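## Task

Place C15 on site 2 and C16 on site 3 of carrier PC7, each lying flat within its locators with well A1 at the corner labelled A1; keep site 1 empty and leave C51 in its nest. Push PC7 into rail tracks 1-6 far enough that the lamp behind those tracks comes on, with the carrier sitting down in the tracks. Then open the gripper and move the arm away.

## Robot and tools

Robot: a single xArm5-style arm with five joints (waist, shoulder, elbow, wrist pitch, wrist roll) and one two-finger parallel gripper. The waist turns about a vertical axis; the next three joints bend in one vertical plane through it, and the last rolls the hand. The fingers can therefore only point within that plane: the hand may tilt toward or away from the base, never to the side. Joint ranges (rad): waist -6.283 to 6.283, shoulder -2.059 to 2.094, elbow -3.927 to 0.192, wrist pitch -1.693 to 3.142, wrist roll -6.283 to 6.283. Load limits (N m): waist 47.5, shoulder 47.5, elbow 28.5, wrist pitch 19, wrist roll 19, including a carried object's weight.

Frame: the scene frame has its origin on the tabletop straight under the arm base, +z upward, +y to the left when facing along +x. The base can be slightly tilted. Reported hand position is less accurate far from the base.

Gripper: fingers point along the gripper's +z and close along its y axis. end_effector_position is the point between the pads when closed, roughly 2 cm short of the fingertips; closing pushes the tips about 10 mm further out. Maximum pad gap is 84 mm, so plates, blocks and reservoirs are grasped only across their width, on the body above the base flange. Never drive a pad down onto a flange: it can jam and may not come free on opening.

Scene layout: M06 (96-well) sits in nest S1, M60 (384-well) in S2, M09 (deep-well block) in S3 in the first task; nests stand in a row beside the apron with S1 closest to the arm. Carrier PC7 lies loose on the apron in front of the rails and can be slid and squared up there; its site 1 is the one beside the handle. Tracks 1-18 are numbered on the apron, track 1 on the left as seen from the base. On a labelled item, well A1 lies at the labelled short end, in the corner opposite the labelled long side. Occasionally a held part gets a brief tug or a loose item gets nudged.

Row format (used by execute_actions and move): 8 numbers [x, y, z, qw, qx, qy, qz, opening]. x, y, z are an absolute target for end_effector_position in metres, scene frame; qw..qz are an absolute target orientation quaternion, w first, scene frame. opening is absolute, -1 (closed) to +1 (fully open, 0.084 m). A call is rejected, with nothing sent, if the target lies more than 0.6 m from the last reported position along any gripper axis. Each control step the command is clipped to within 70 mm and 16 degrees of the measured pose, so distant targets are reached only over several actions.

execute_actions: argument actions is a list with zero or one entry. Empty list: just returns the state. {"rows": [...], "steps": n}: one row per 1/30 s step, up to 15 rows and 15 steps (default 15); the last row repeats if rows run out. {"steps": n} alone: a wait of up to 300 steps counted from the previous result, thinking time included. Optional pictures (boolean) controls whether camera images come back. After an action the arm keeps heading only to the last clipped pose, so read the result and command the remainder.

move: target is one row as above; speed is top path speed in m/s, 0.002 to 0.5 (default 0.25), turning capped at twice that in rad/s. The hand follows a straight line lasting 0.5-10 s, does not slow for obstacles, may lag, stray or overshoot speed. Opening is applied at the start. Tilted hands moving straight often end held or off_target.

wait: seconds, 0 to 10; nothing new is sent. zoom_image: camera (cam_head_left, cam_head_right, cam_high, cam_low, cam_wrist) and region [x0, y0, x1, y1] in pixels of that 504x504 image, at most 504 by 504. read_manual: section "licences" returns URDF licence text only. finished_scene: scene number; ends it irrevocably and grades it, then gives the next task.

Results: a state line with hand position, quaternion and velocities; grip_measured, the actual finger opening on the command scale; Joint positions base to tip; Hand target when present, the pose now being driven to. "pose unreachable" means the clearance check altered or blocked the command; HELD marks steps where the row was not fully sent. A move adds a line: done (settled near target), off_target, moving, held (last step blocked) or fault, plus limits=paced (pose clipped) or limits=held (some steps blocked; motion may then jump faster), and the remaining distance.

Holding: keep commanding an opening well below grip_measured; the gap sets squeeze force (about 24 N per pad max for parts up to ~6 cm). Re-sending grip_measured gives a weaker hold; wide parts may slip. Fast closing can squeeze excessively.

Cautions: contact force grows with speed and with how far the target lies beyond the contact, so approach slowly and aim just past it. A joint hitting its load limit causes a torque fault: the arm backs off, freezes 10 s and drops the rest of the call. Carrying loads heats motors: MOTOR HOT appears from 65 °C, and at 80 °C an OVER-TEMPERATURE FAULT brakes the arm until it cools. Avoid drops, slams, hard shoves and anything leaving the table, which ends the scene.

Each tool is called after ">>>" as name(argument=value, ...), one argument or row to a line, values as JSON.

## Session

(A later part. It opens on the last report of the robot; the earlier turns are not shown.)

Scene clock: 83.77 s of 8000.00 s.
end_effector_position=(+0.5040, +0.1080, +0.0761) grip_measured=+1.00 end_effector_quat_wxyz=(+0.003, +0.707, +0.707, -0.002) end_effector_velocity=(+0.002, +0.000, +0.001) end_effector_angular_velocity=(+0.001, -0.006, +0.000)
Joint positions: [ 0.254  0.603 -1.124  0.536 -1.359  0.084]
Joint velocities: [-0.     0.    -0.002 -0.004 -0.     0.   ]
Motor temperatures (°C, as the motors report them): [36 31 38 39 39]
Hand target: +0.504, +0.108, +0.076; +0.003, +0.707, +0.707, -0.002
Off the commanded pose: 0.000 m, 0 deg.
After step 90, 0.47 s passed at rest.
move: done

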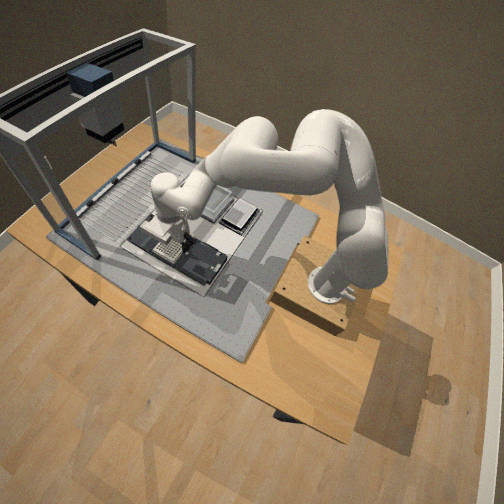

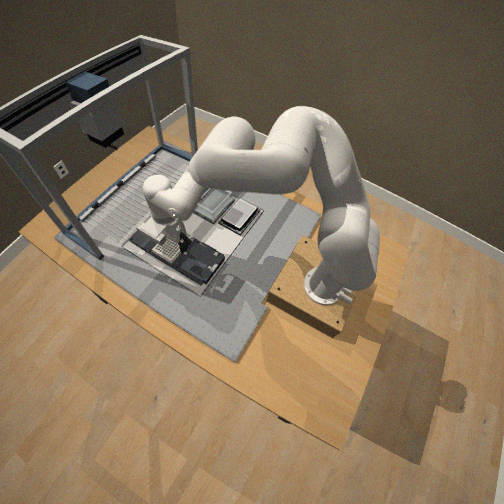

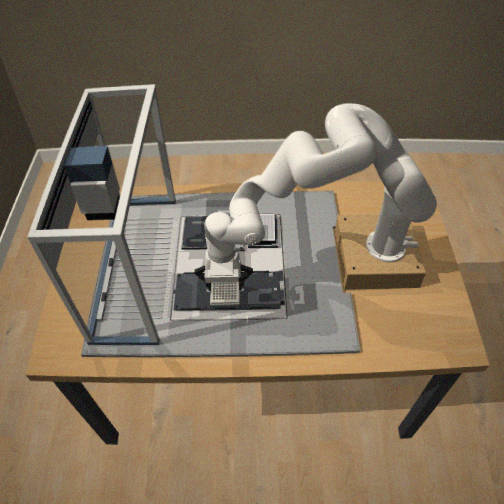

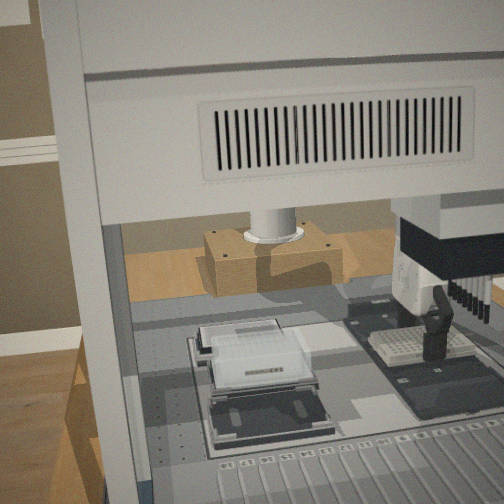

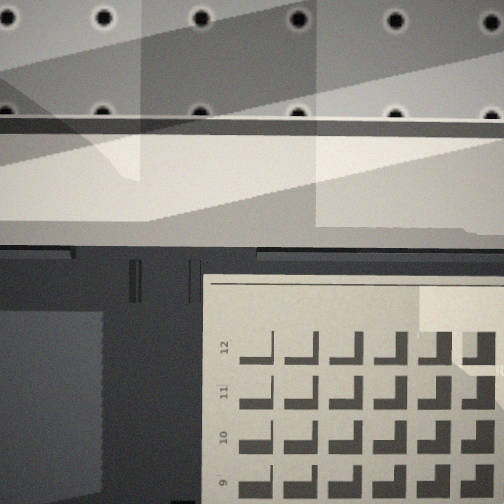

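>>> move(
  target=[0.504,0.109,0.064,0,0.7071,0.7071,0,1],
  speed=0.01,
)

>>> execute_actions(
  actions=[
    {"rows":[[0.504,0.109,0.065,0,0.725,0.689,0,1],[0.504,0.109,0.065,0,0.725,0.689,0,1],[0.504,0.109,0.065,0,0.725,0.689,0,1],[0.504,0.109,0.066,0,0.725,0.689,0,1],[0.504,0.109,0.066,0,0.725,0.689,0,1],[0.504,0.109,0.067,0,0.689,0.725,0,1],[0.504,0.109,0.067,0,0.689,0.725,0,1],[0.504,0.109,0.068,0,0.689,0.725,0,1],[0.504,0.109,0.068,0,0.689,0.725,0,1],[0.504,0.109,0.069,0,0.689,0.725,0,1],[0.504,0.109,0.070,0,0.7071,0.7071,0,1]],"steps":15},
  ],
)

>>> move(
  target=[0.504,0.109,0.09,0,0.7071,0.7071,0,1],
  speed=0.02,
)

Scene clock: 90.40 s of 8000.00 s.
end_effector_position=(+0.5044, +0.1092, +0.0649) grip_measured=+1.00 end_effector_quat_wxyz=(+0.003, +0.707, +0.707, -0.001) end_effector_velocity=(+0.000, -0.000, -0.001) end_effector_angular_velocity=(+0.000, -0.001, +0.001)
Joint positions: [ 0.256  0.633 -1.131  0.513 -1.357  0.084]
Joint velocities: [-0.     0.002  0.    -0.004 -0.001  0.   ]
Motor temperatures (°C, as the motors report them): [36 31 38 39 39]
Hand target: +0.504, +0.109, +0.064; +0.003, +0.707, +0.707, -0.002
Off the commanded pose: 0.001 m, 0 deg.
After step 90, 2.20 s passed at rest.
move: done

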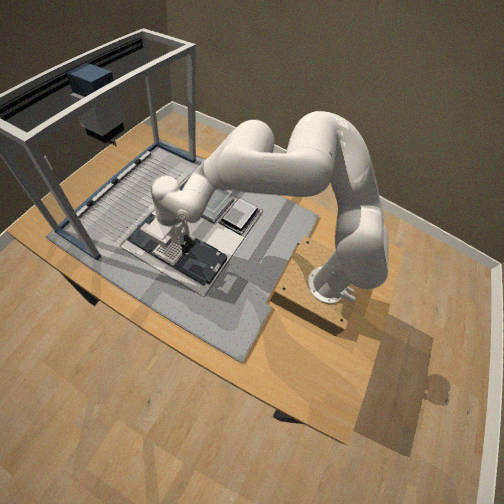

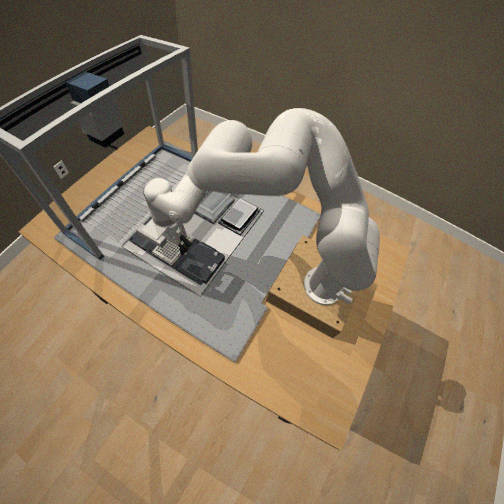

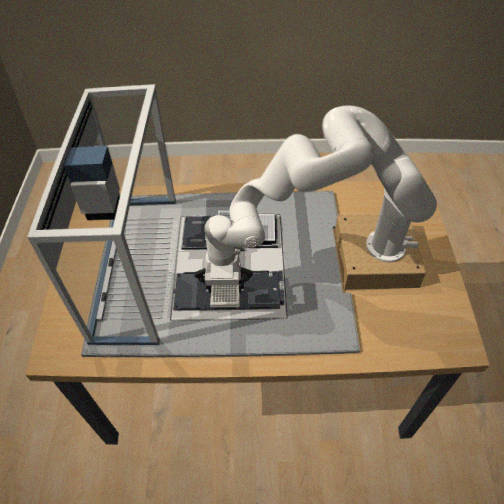

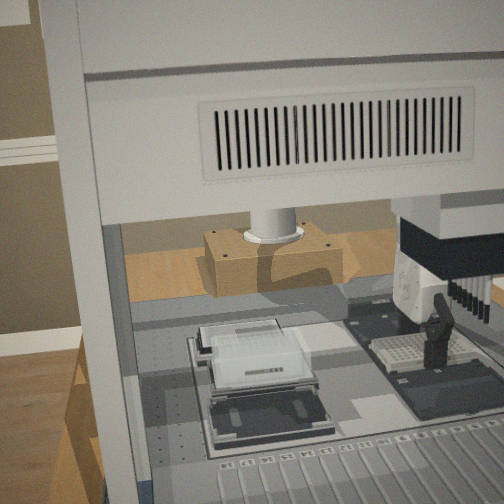

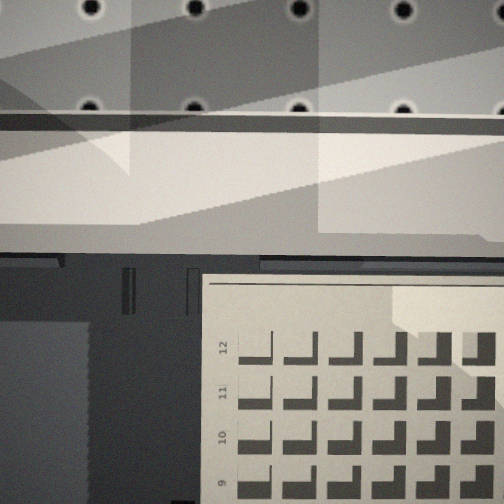

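Scene clock: 90.90 s of 8000.00 s.
end_effector_position=(+0.5031, +0.1085, +0.0685) grip_measured=+1.00 end_effector_quat_wxyz=(+0.002, +0.703, +0.711, -0.003) end_effector_velocity=(+0.003, +0.003, +0.014) end_effector_angular_velocity=(+0.002, -0.009, -0.154)
Joint positions: [ 0.255  0.622 -1.127  0.523 -1.369  0.084]
Joint velocities: [ 0.005 -0.029 -0.001  0.022  0.158  0.   ]
Motor temperatures (°C, as the motors report them): [36 31 38 39 39]
Hand target: +0.504, +0.109, +0.070; +0.003, +0.707, +0.707, -0.002
Off the commanded pose: 0.002 m, 1 deg.
Steps of this call (steps 1 to 15: all 15 steps of this action). Readings (end_effector_position):
1: (+0.5044, +0.1092, +0.0648)
2: (+0.5044, +0.1092, +0.0648)
4: (+0.5045, +0.1093, +0.0650)
8: (+0.5044, +0.1087, +0.0655)
15: the state above

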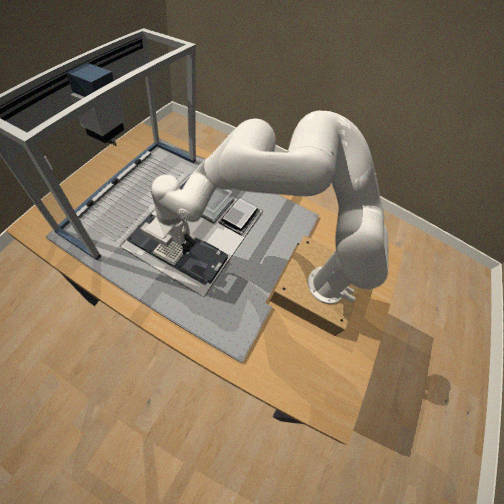

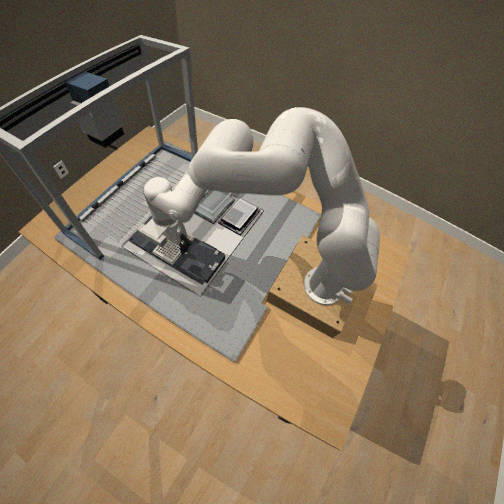

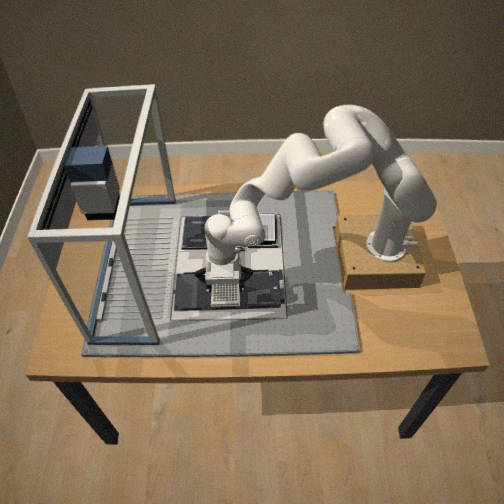

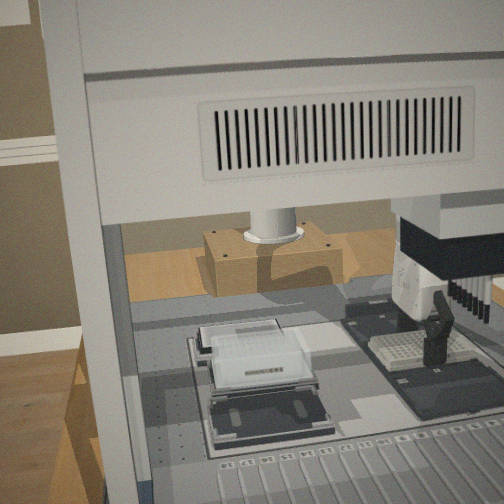

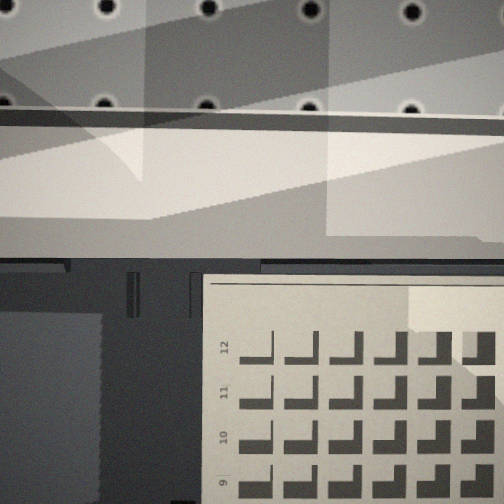

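Scene clock: 92.43 s of 8000.00 s.
end_effector_position=(+0.5040, +0.1090, +0.0899) grip_measured=+1.00 end_effector_quat_wxyz=(+0.003, +0.707, +0.707, -0.002) end_effector_velocity=(-0.002, -0.000, -0.000) end_effector_angular_velocity=(-0.001, +0.005, -0.000)
Joint positions: [ 0.256  0.57  -1.119  0.565 -1.358  0.084]
Joint velocities: [-0.    -0.001  0.002  0.004  0.     0.   ]
Motor temperatures (°C, as the motors report them): [36 31 38 39 39]
Hand target: +0.504, +0.109, +0.090; +0.003, +0.707, +0.707, -0.002
Off the commanded pose: 0.000 m, 0 deg.
move: done

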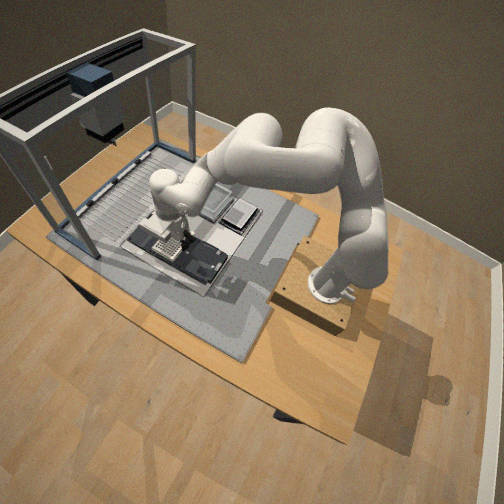

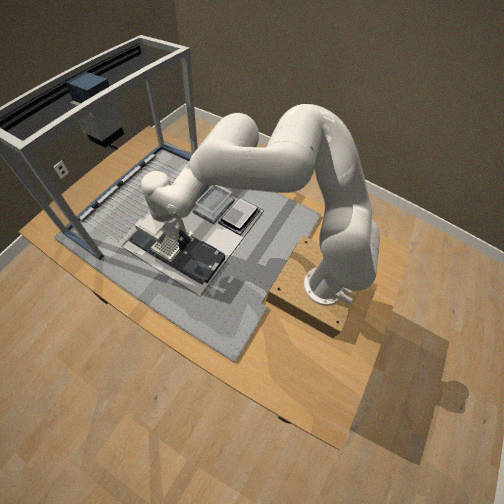

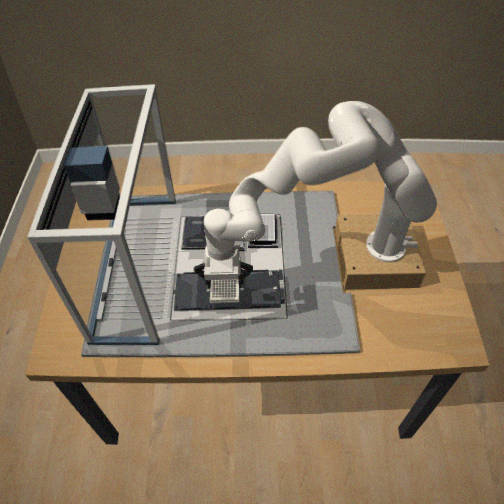

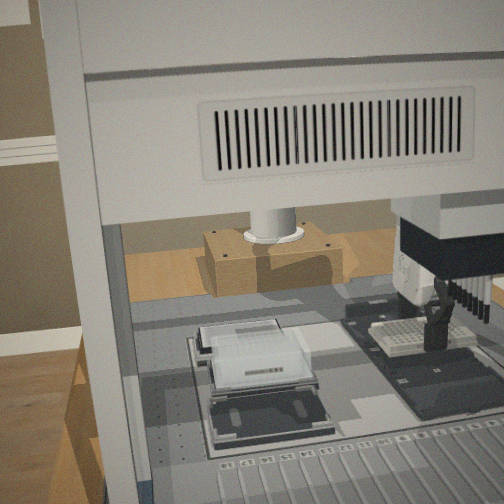

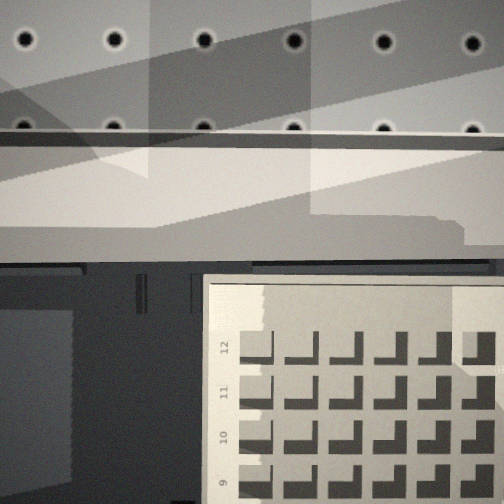

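>>> move(
  target=[0.504,0.108,0.062,0,0.7071,0.7071,0,1],
  speed=0.015,
)

>>> move(
  target=[0.5075,0.108,0.063,0,0.7071,0.7071,0,1],
  speed=0.004,
)

>>> move(
  target=[0.5075,0.108,0.075,0,0.7071,0.7071,0,1],
  speed=0.004,
)

Scene clock: 105.57 s of 8000.00 s.
end_effector_position=(+0.5051, +0.1084, +0.0642) grip_measured=+1.00 end_effector_quat_wxyz=(+0.003, +0.707, +0.707, -0.000) end_effector_velocity=(+0.001, +0.000, -0.002) end_effector_angular_velocity=(+0.001, -0.003, +0.002)
Joint positions: [ 0.254  0.635 -1.132  0.51  -1.359  0.084]
Joint velocities: [-0.     0.008 -0.004 -0.006 -0.002  0.   ]
Motor temperatures (°C, as the motors report them): [36 31 39 39 39]
Hand target: +0.504, +0.108, +0.062; +0.003, +0.707, +0.707, -0.002
Off the commanded pose: 0.003 m, 0 deg.
After step 90, 8.03 s passed at rest.
move: done

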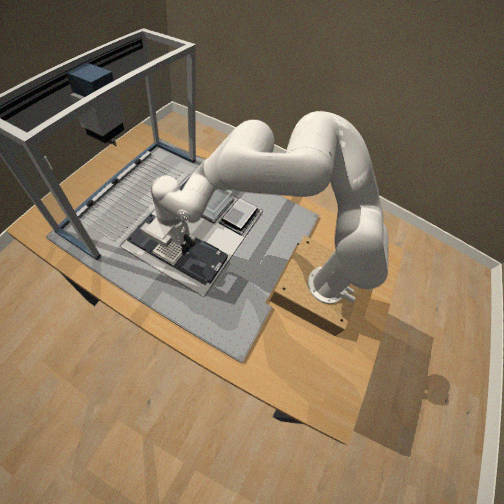

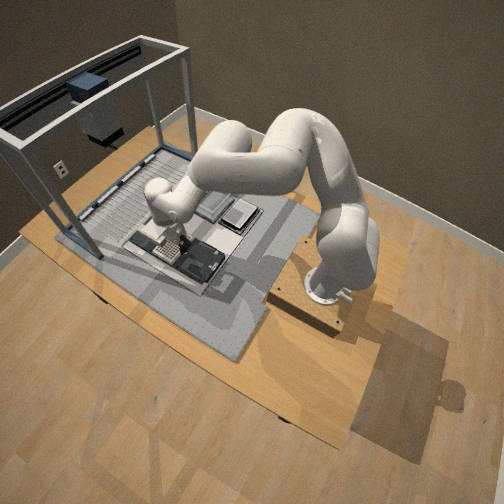

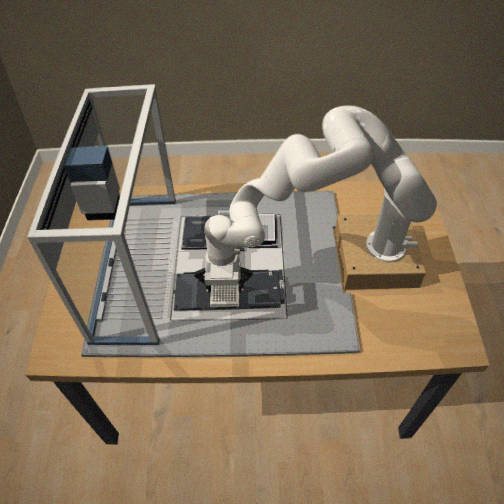

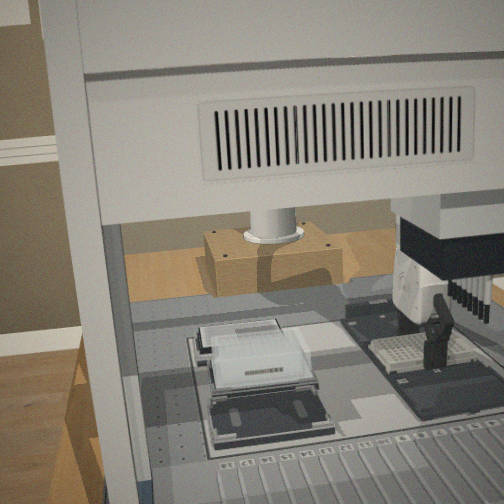

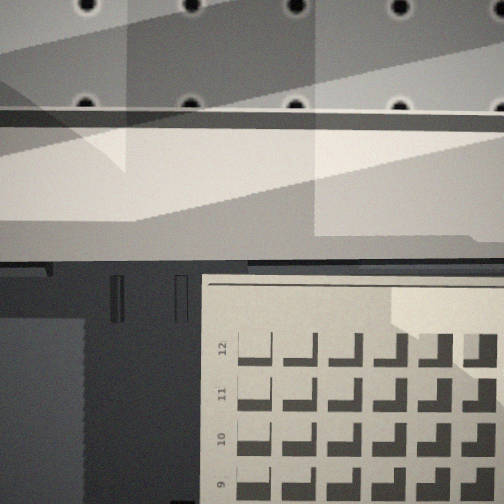

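Scene clock: 106.63 s of 8000.00 s.
end_effector_position=(+0.5078, +0.1083, +0.0635) grip_measured=+1.00 end_effector_quat_wxyz=(+0.003, +0.707, +0.707, -0.001) end_effector_velocity=(-0.000, -0.000, -0.001) end_effector_angular_velocity=(-0.001, +0.002, -0.000)
Joint positions: [ 0.253  0.644 -1.146  0.517 -1.361  0.084]
Joint velocities: [-0.     0.002 -0.001  0.002 -0.     0.   ]
Motor temperatures (°C, as the motors report them): [36 31 38 39 39]
Hand target: +0.507, +0.108, +0.063; +0.003, +0.707, +0.707, -0.002
Off the commanded pose: 0.001 m, 0 deg.
move: done

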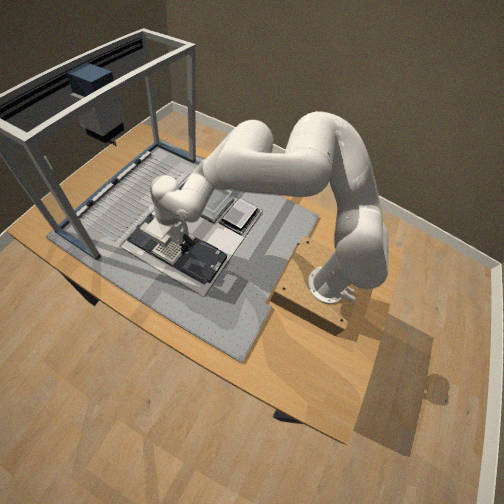

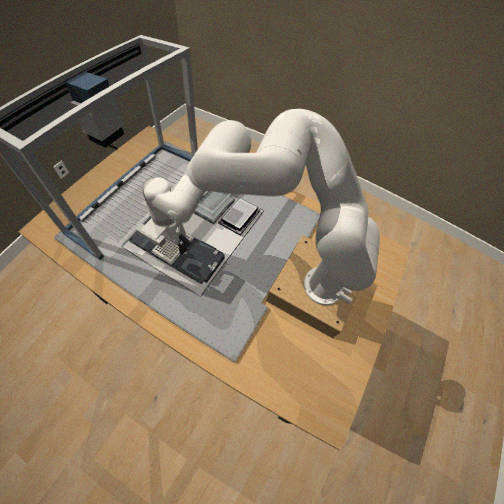

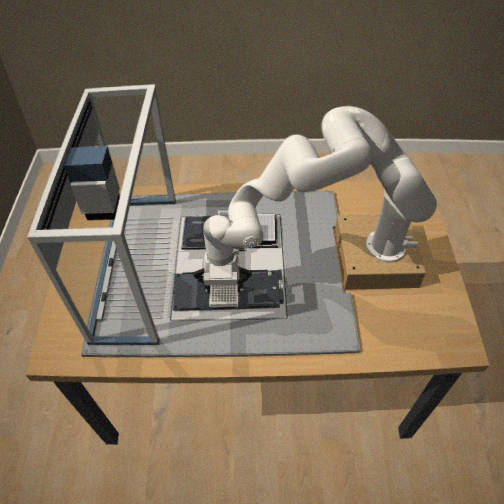

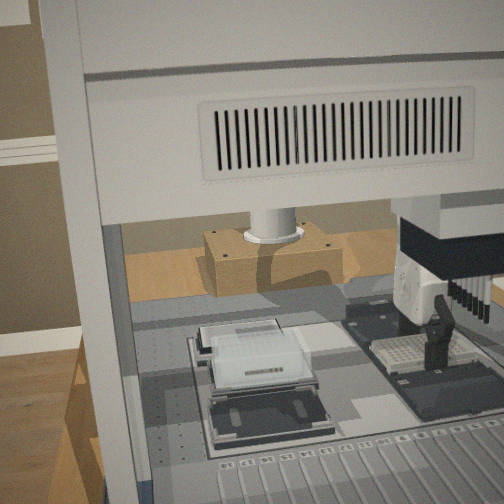

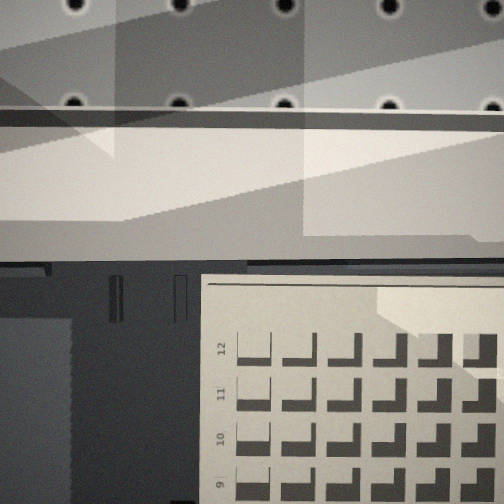

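Scene clock: 109.73 s of 8000.00 s.
end_effector_position=(+0.5075, +0.1080, +0.0750) grip_measured=+1.00 end_effector_quat_wxyz=(+0.003, +0.707, +0.707, -0.002) end_effector_velocity=(-0.000, -0.000, +0.000) end_effector_angular_velocity=(-0.000, +0.002, +0.001)
Joint positions: [ 0.252  0.614 -1.139  0.541 -1.361  0.084]
Joint velocities: [-0.    -0.001 -0.     0.003 -0.001  0.   ]
Motor temperatures (°C, as the motors report them): [36 31 38 39 39]
Hand target: +0.508, +0.108, +0.075; +0.003, +0.707, +0.707, -0.002
Off the commanded pose: 0.000 m, 0 deg.
move: done

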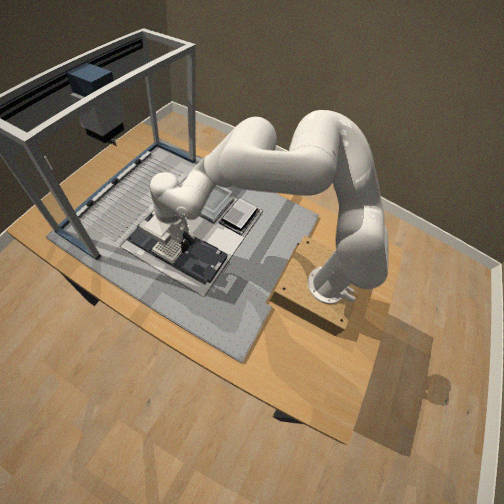

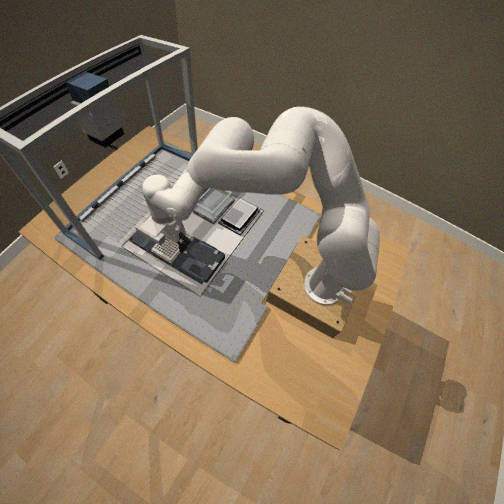

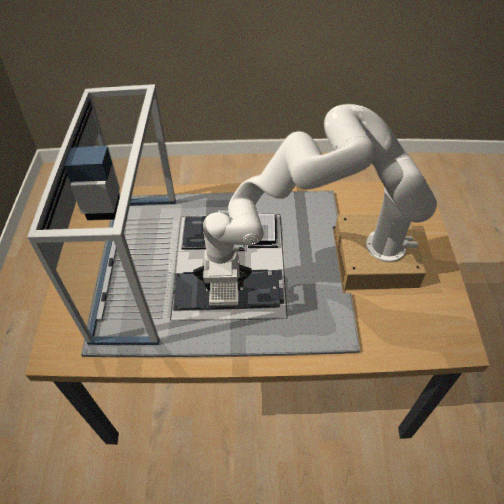

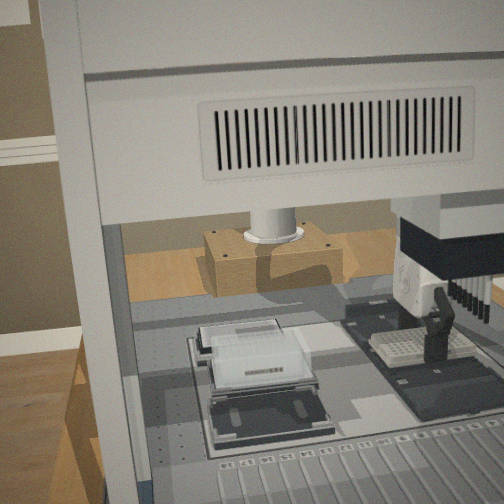

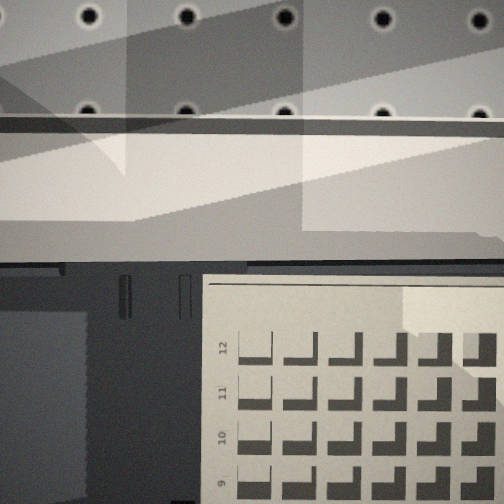

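>>> move(
  target=[0.5075,0.108,0.15,0,0.7071,0.7071,0,1],
  speed=0.08,
)

>>> move(
  target=[0.6035,-0.133,0.15,0,0.7071,0.7071,0,1],
  speed=0.12,
)

>>> move(
  target=[0.6035,-0.133,0.085,0,0.7071,0.7071,0,1],
  speed=0.04,
)

Scene clock: 115.87 s of 8000.00 s.
end_effector_position=(+0.5073, +0.1079, +0.1495) grip_measured=+1.00 end_effector_quat_wxyz=(+0.002, +0.707, +0.707, -0.002) end_effector_velocity=(+0.000, +0.000, +0.001) end_effector_angular_velocity=(-0.000, +0.001, +0.000)
Joint positions: [ 0.252  0.443 -1.13   0.705 -1.362  0.084]
Joint velocities: [ 0.    -0.002 -0.001  0.004 -0.     0.   ]
Motor temperatures (°C, as the motors report them): [36 31 38 39 39]
Hand target: +0.508, +0.108, +0.150; +0.003, +0.707, +0.707, -0.002
Off the commanded pose: 0.001 m, 0 deg.
After step 90, 1.80 s passed at rest.
move: done

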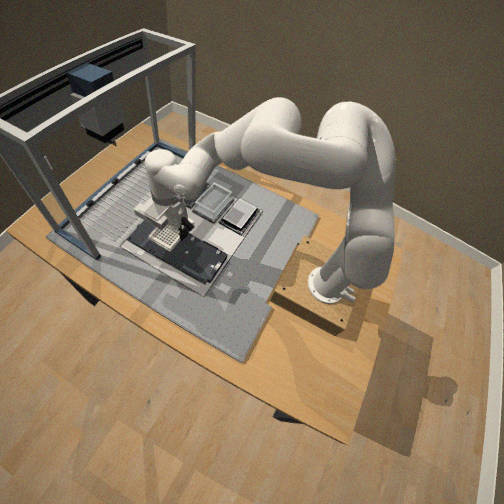

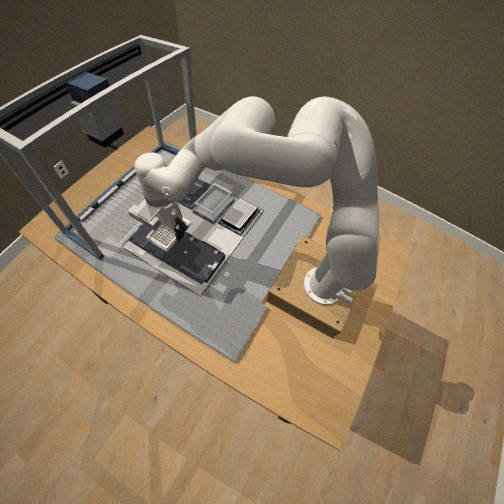

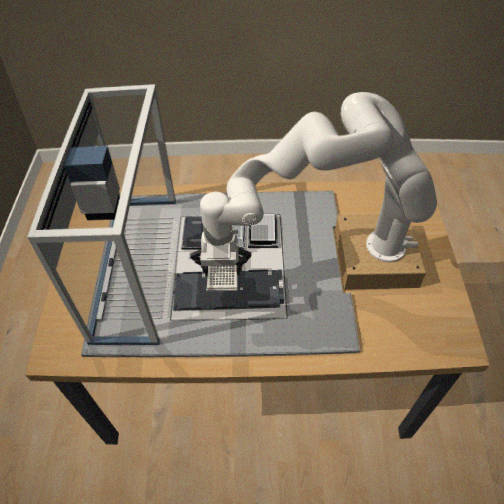

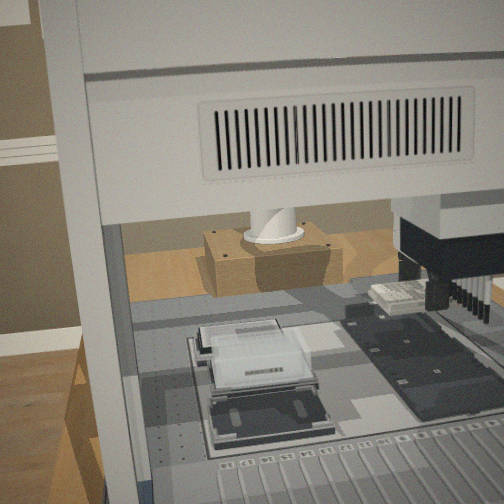

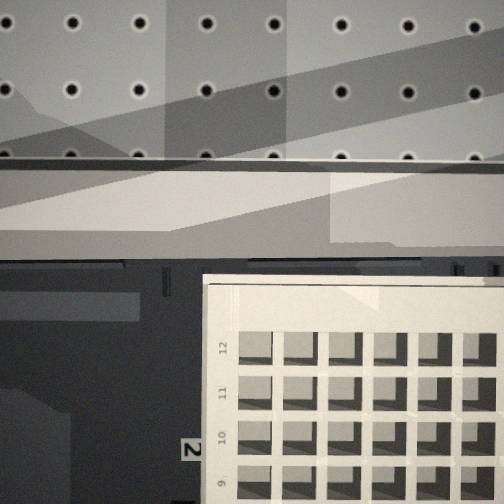

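Scene clock: 118.43 s of 8000.00 s.
end_effector_position=(+0.6030, -0.1324, +0.1499) grip_measured=+1.00 end_effector_quat_wxyz=(-0.000, +0.707, +0.707, +0.000) end_effector_velocity=(+0.001, -0.001, +0.000) end_effector_angular_velocity=(+0.001, +0.003, +0.001)
Joint positions: [-0.174  0.744 -1.631  0.904 -1.787  0.084]
Joint velocities: [-0.002  0.006 -0.012  0.009 -0.003  0.   ]
Motor temperatures (°C, as the motors report them): [36 31 39 39 39]
Hand target: +0.603, -0.133, +0.150; -0.000, +0.707, +0.707, +0.000
Off the commanded pose: 0.001 m, 0 deg.
move: done

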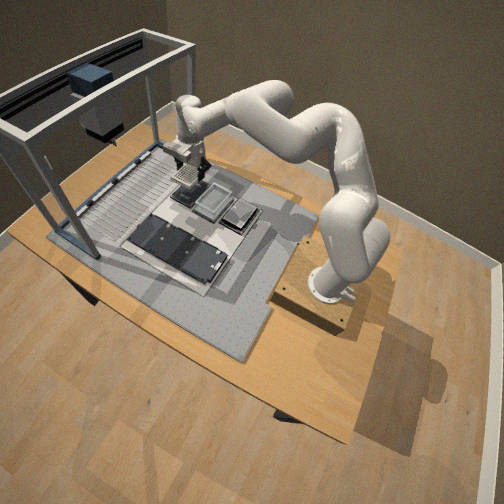

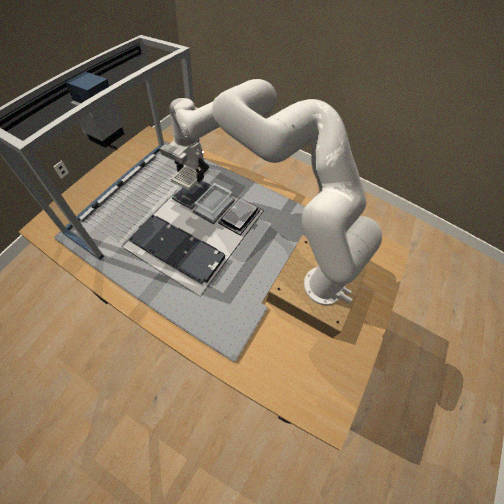

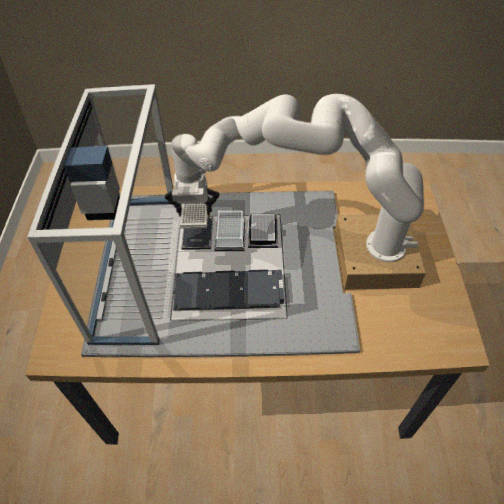

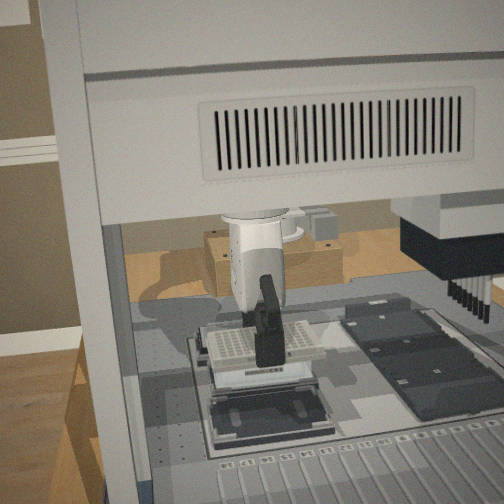

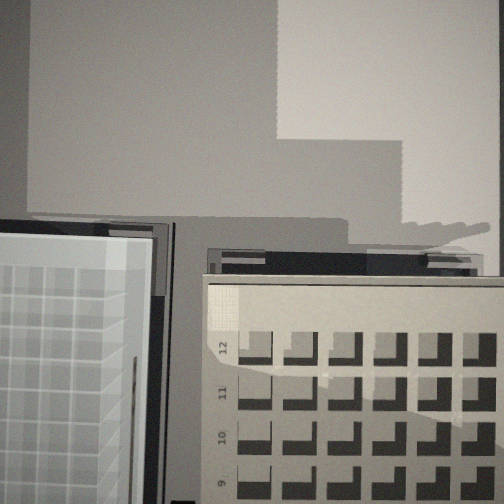

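Scene clock: 120.40 s of 8000.00 s.
end_effector_position=(+0.6036, -0.1330, +0.0853) grip_measured=+1.00 end_effector_quat_wxyz=(-0.000, +0.707, +0.707, +0.001) end_effector_velocity=(+0.001, -0.000, +0.001) end_effector_angular_velocity=(-0.001, -0.004, +0.001)
Joint positions: [-0.175  0.866 -1.638  0.789 -1.788  0.084]
Joint velocities: [ 0.     0.    -0.002 -0.001 -0.001  0.   ]
Motor temperatures (°C, as the motors report them): [36 31 39 39 39]
Hand target: +0.603, -0.133, +0.085; -0.000, +0.707, +0.707, +0.000
Off the commanded pose: 0.000 m, 0 deg.
move: done

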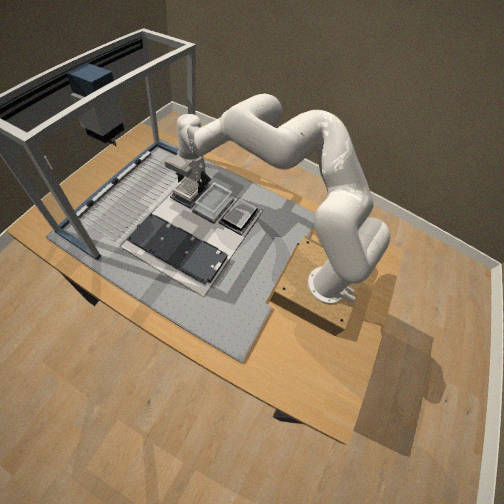

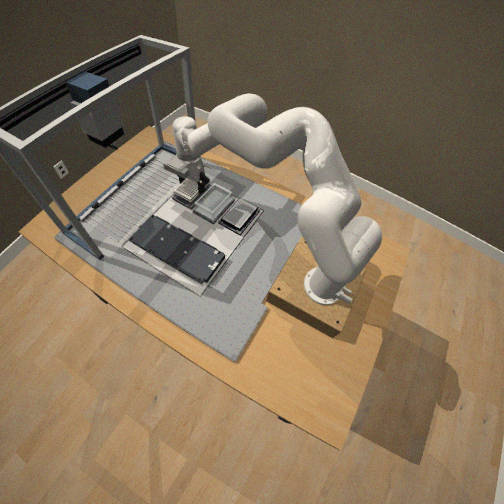

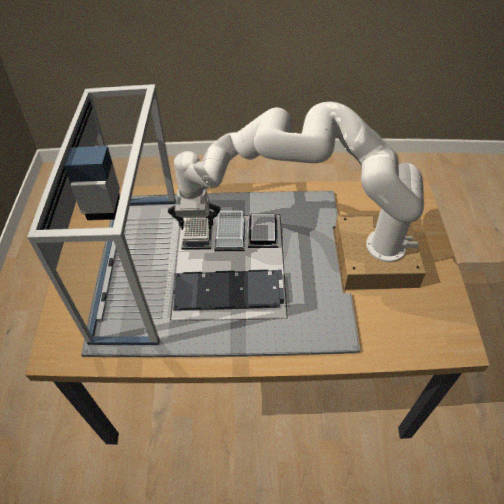

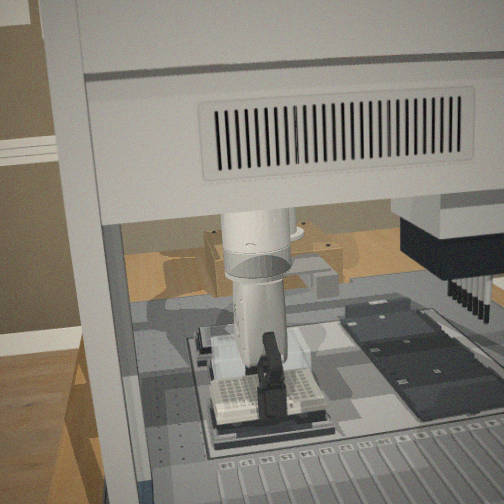

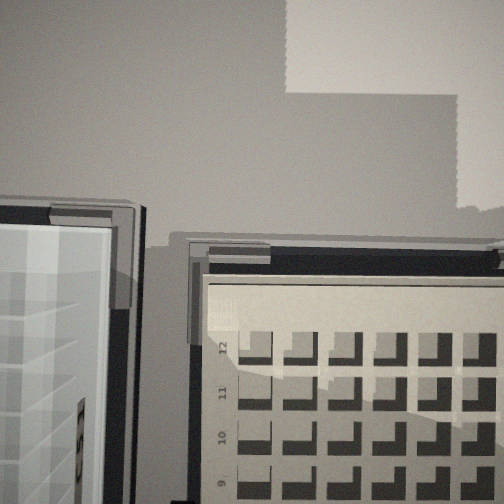

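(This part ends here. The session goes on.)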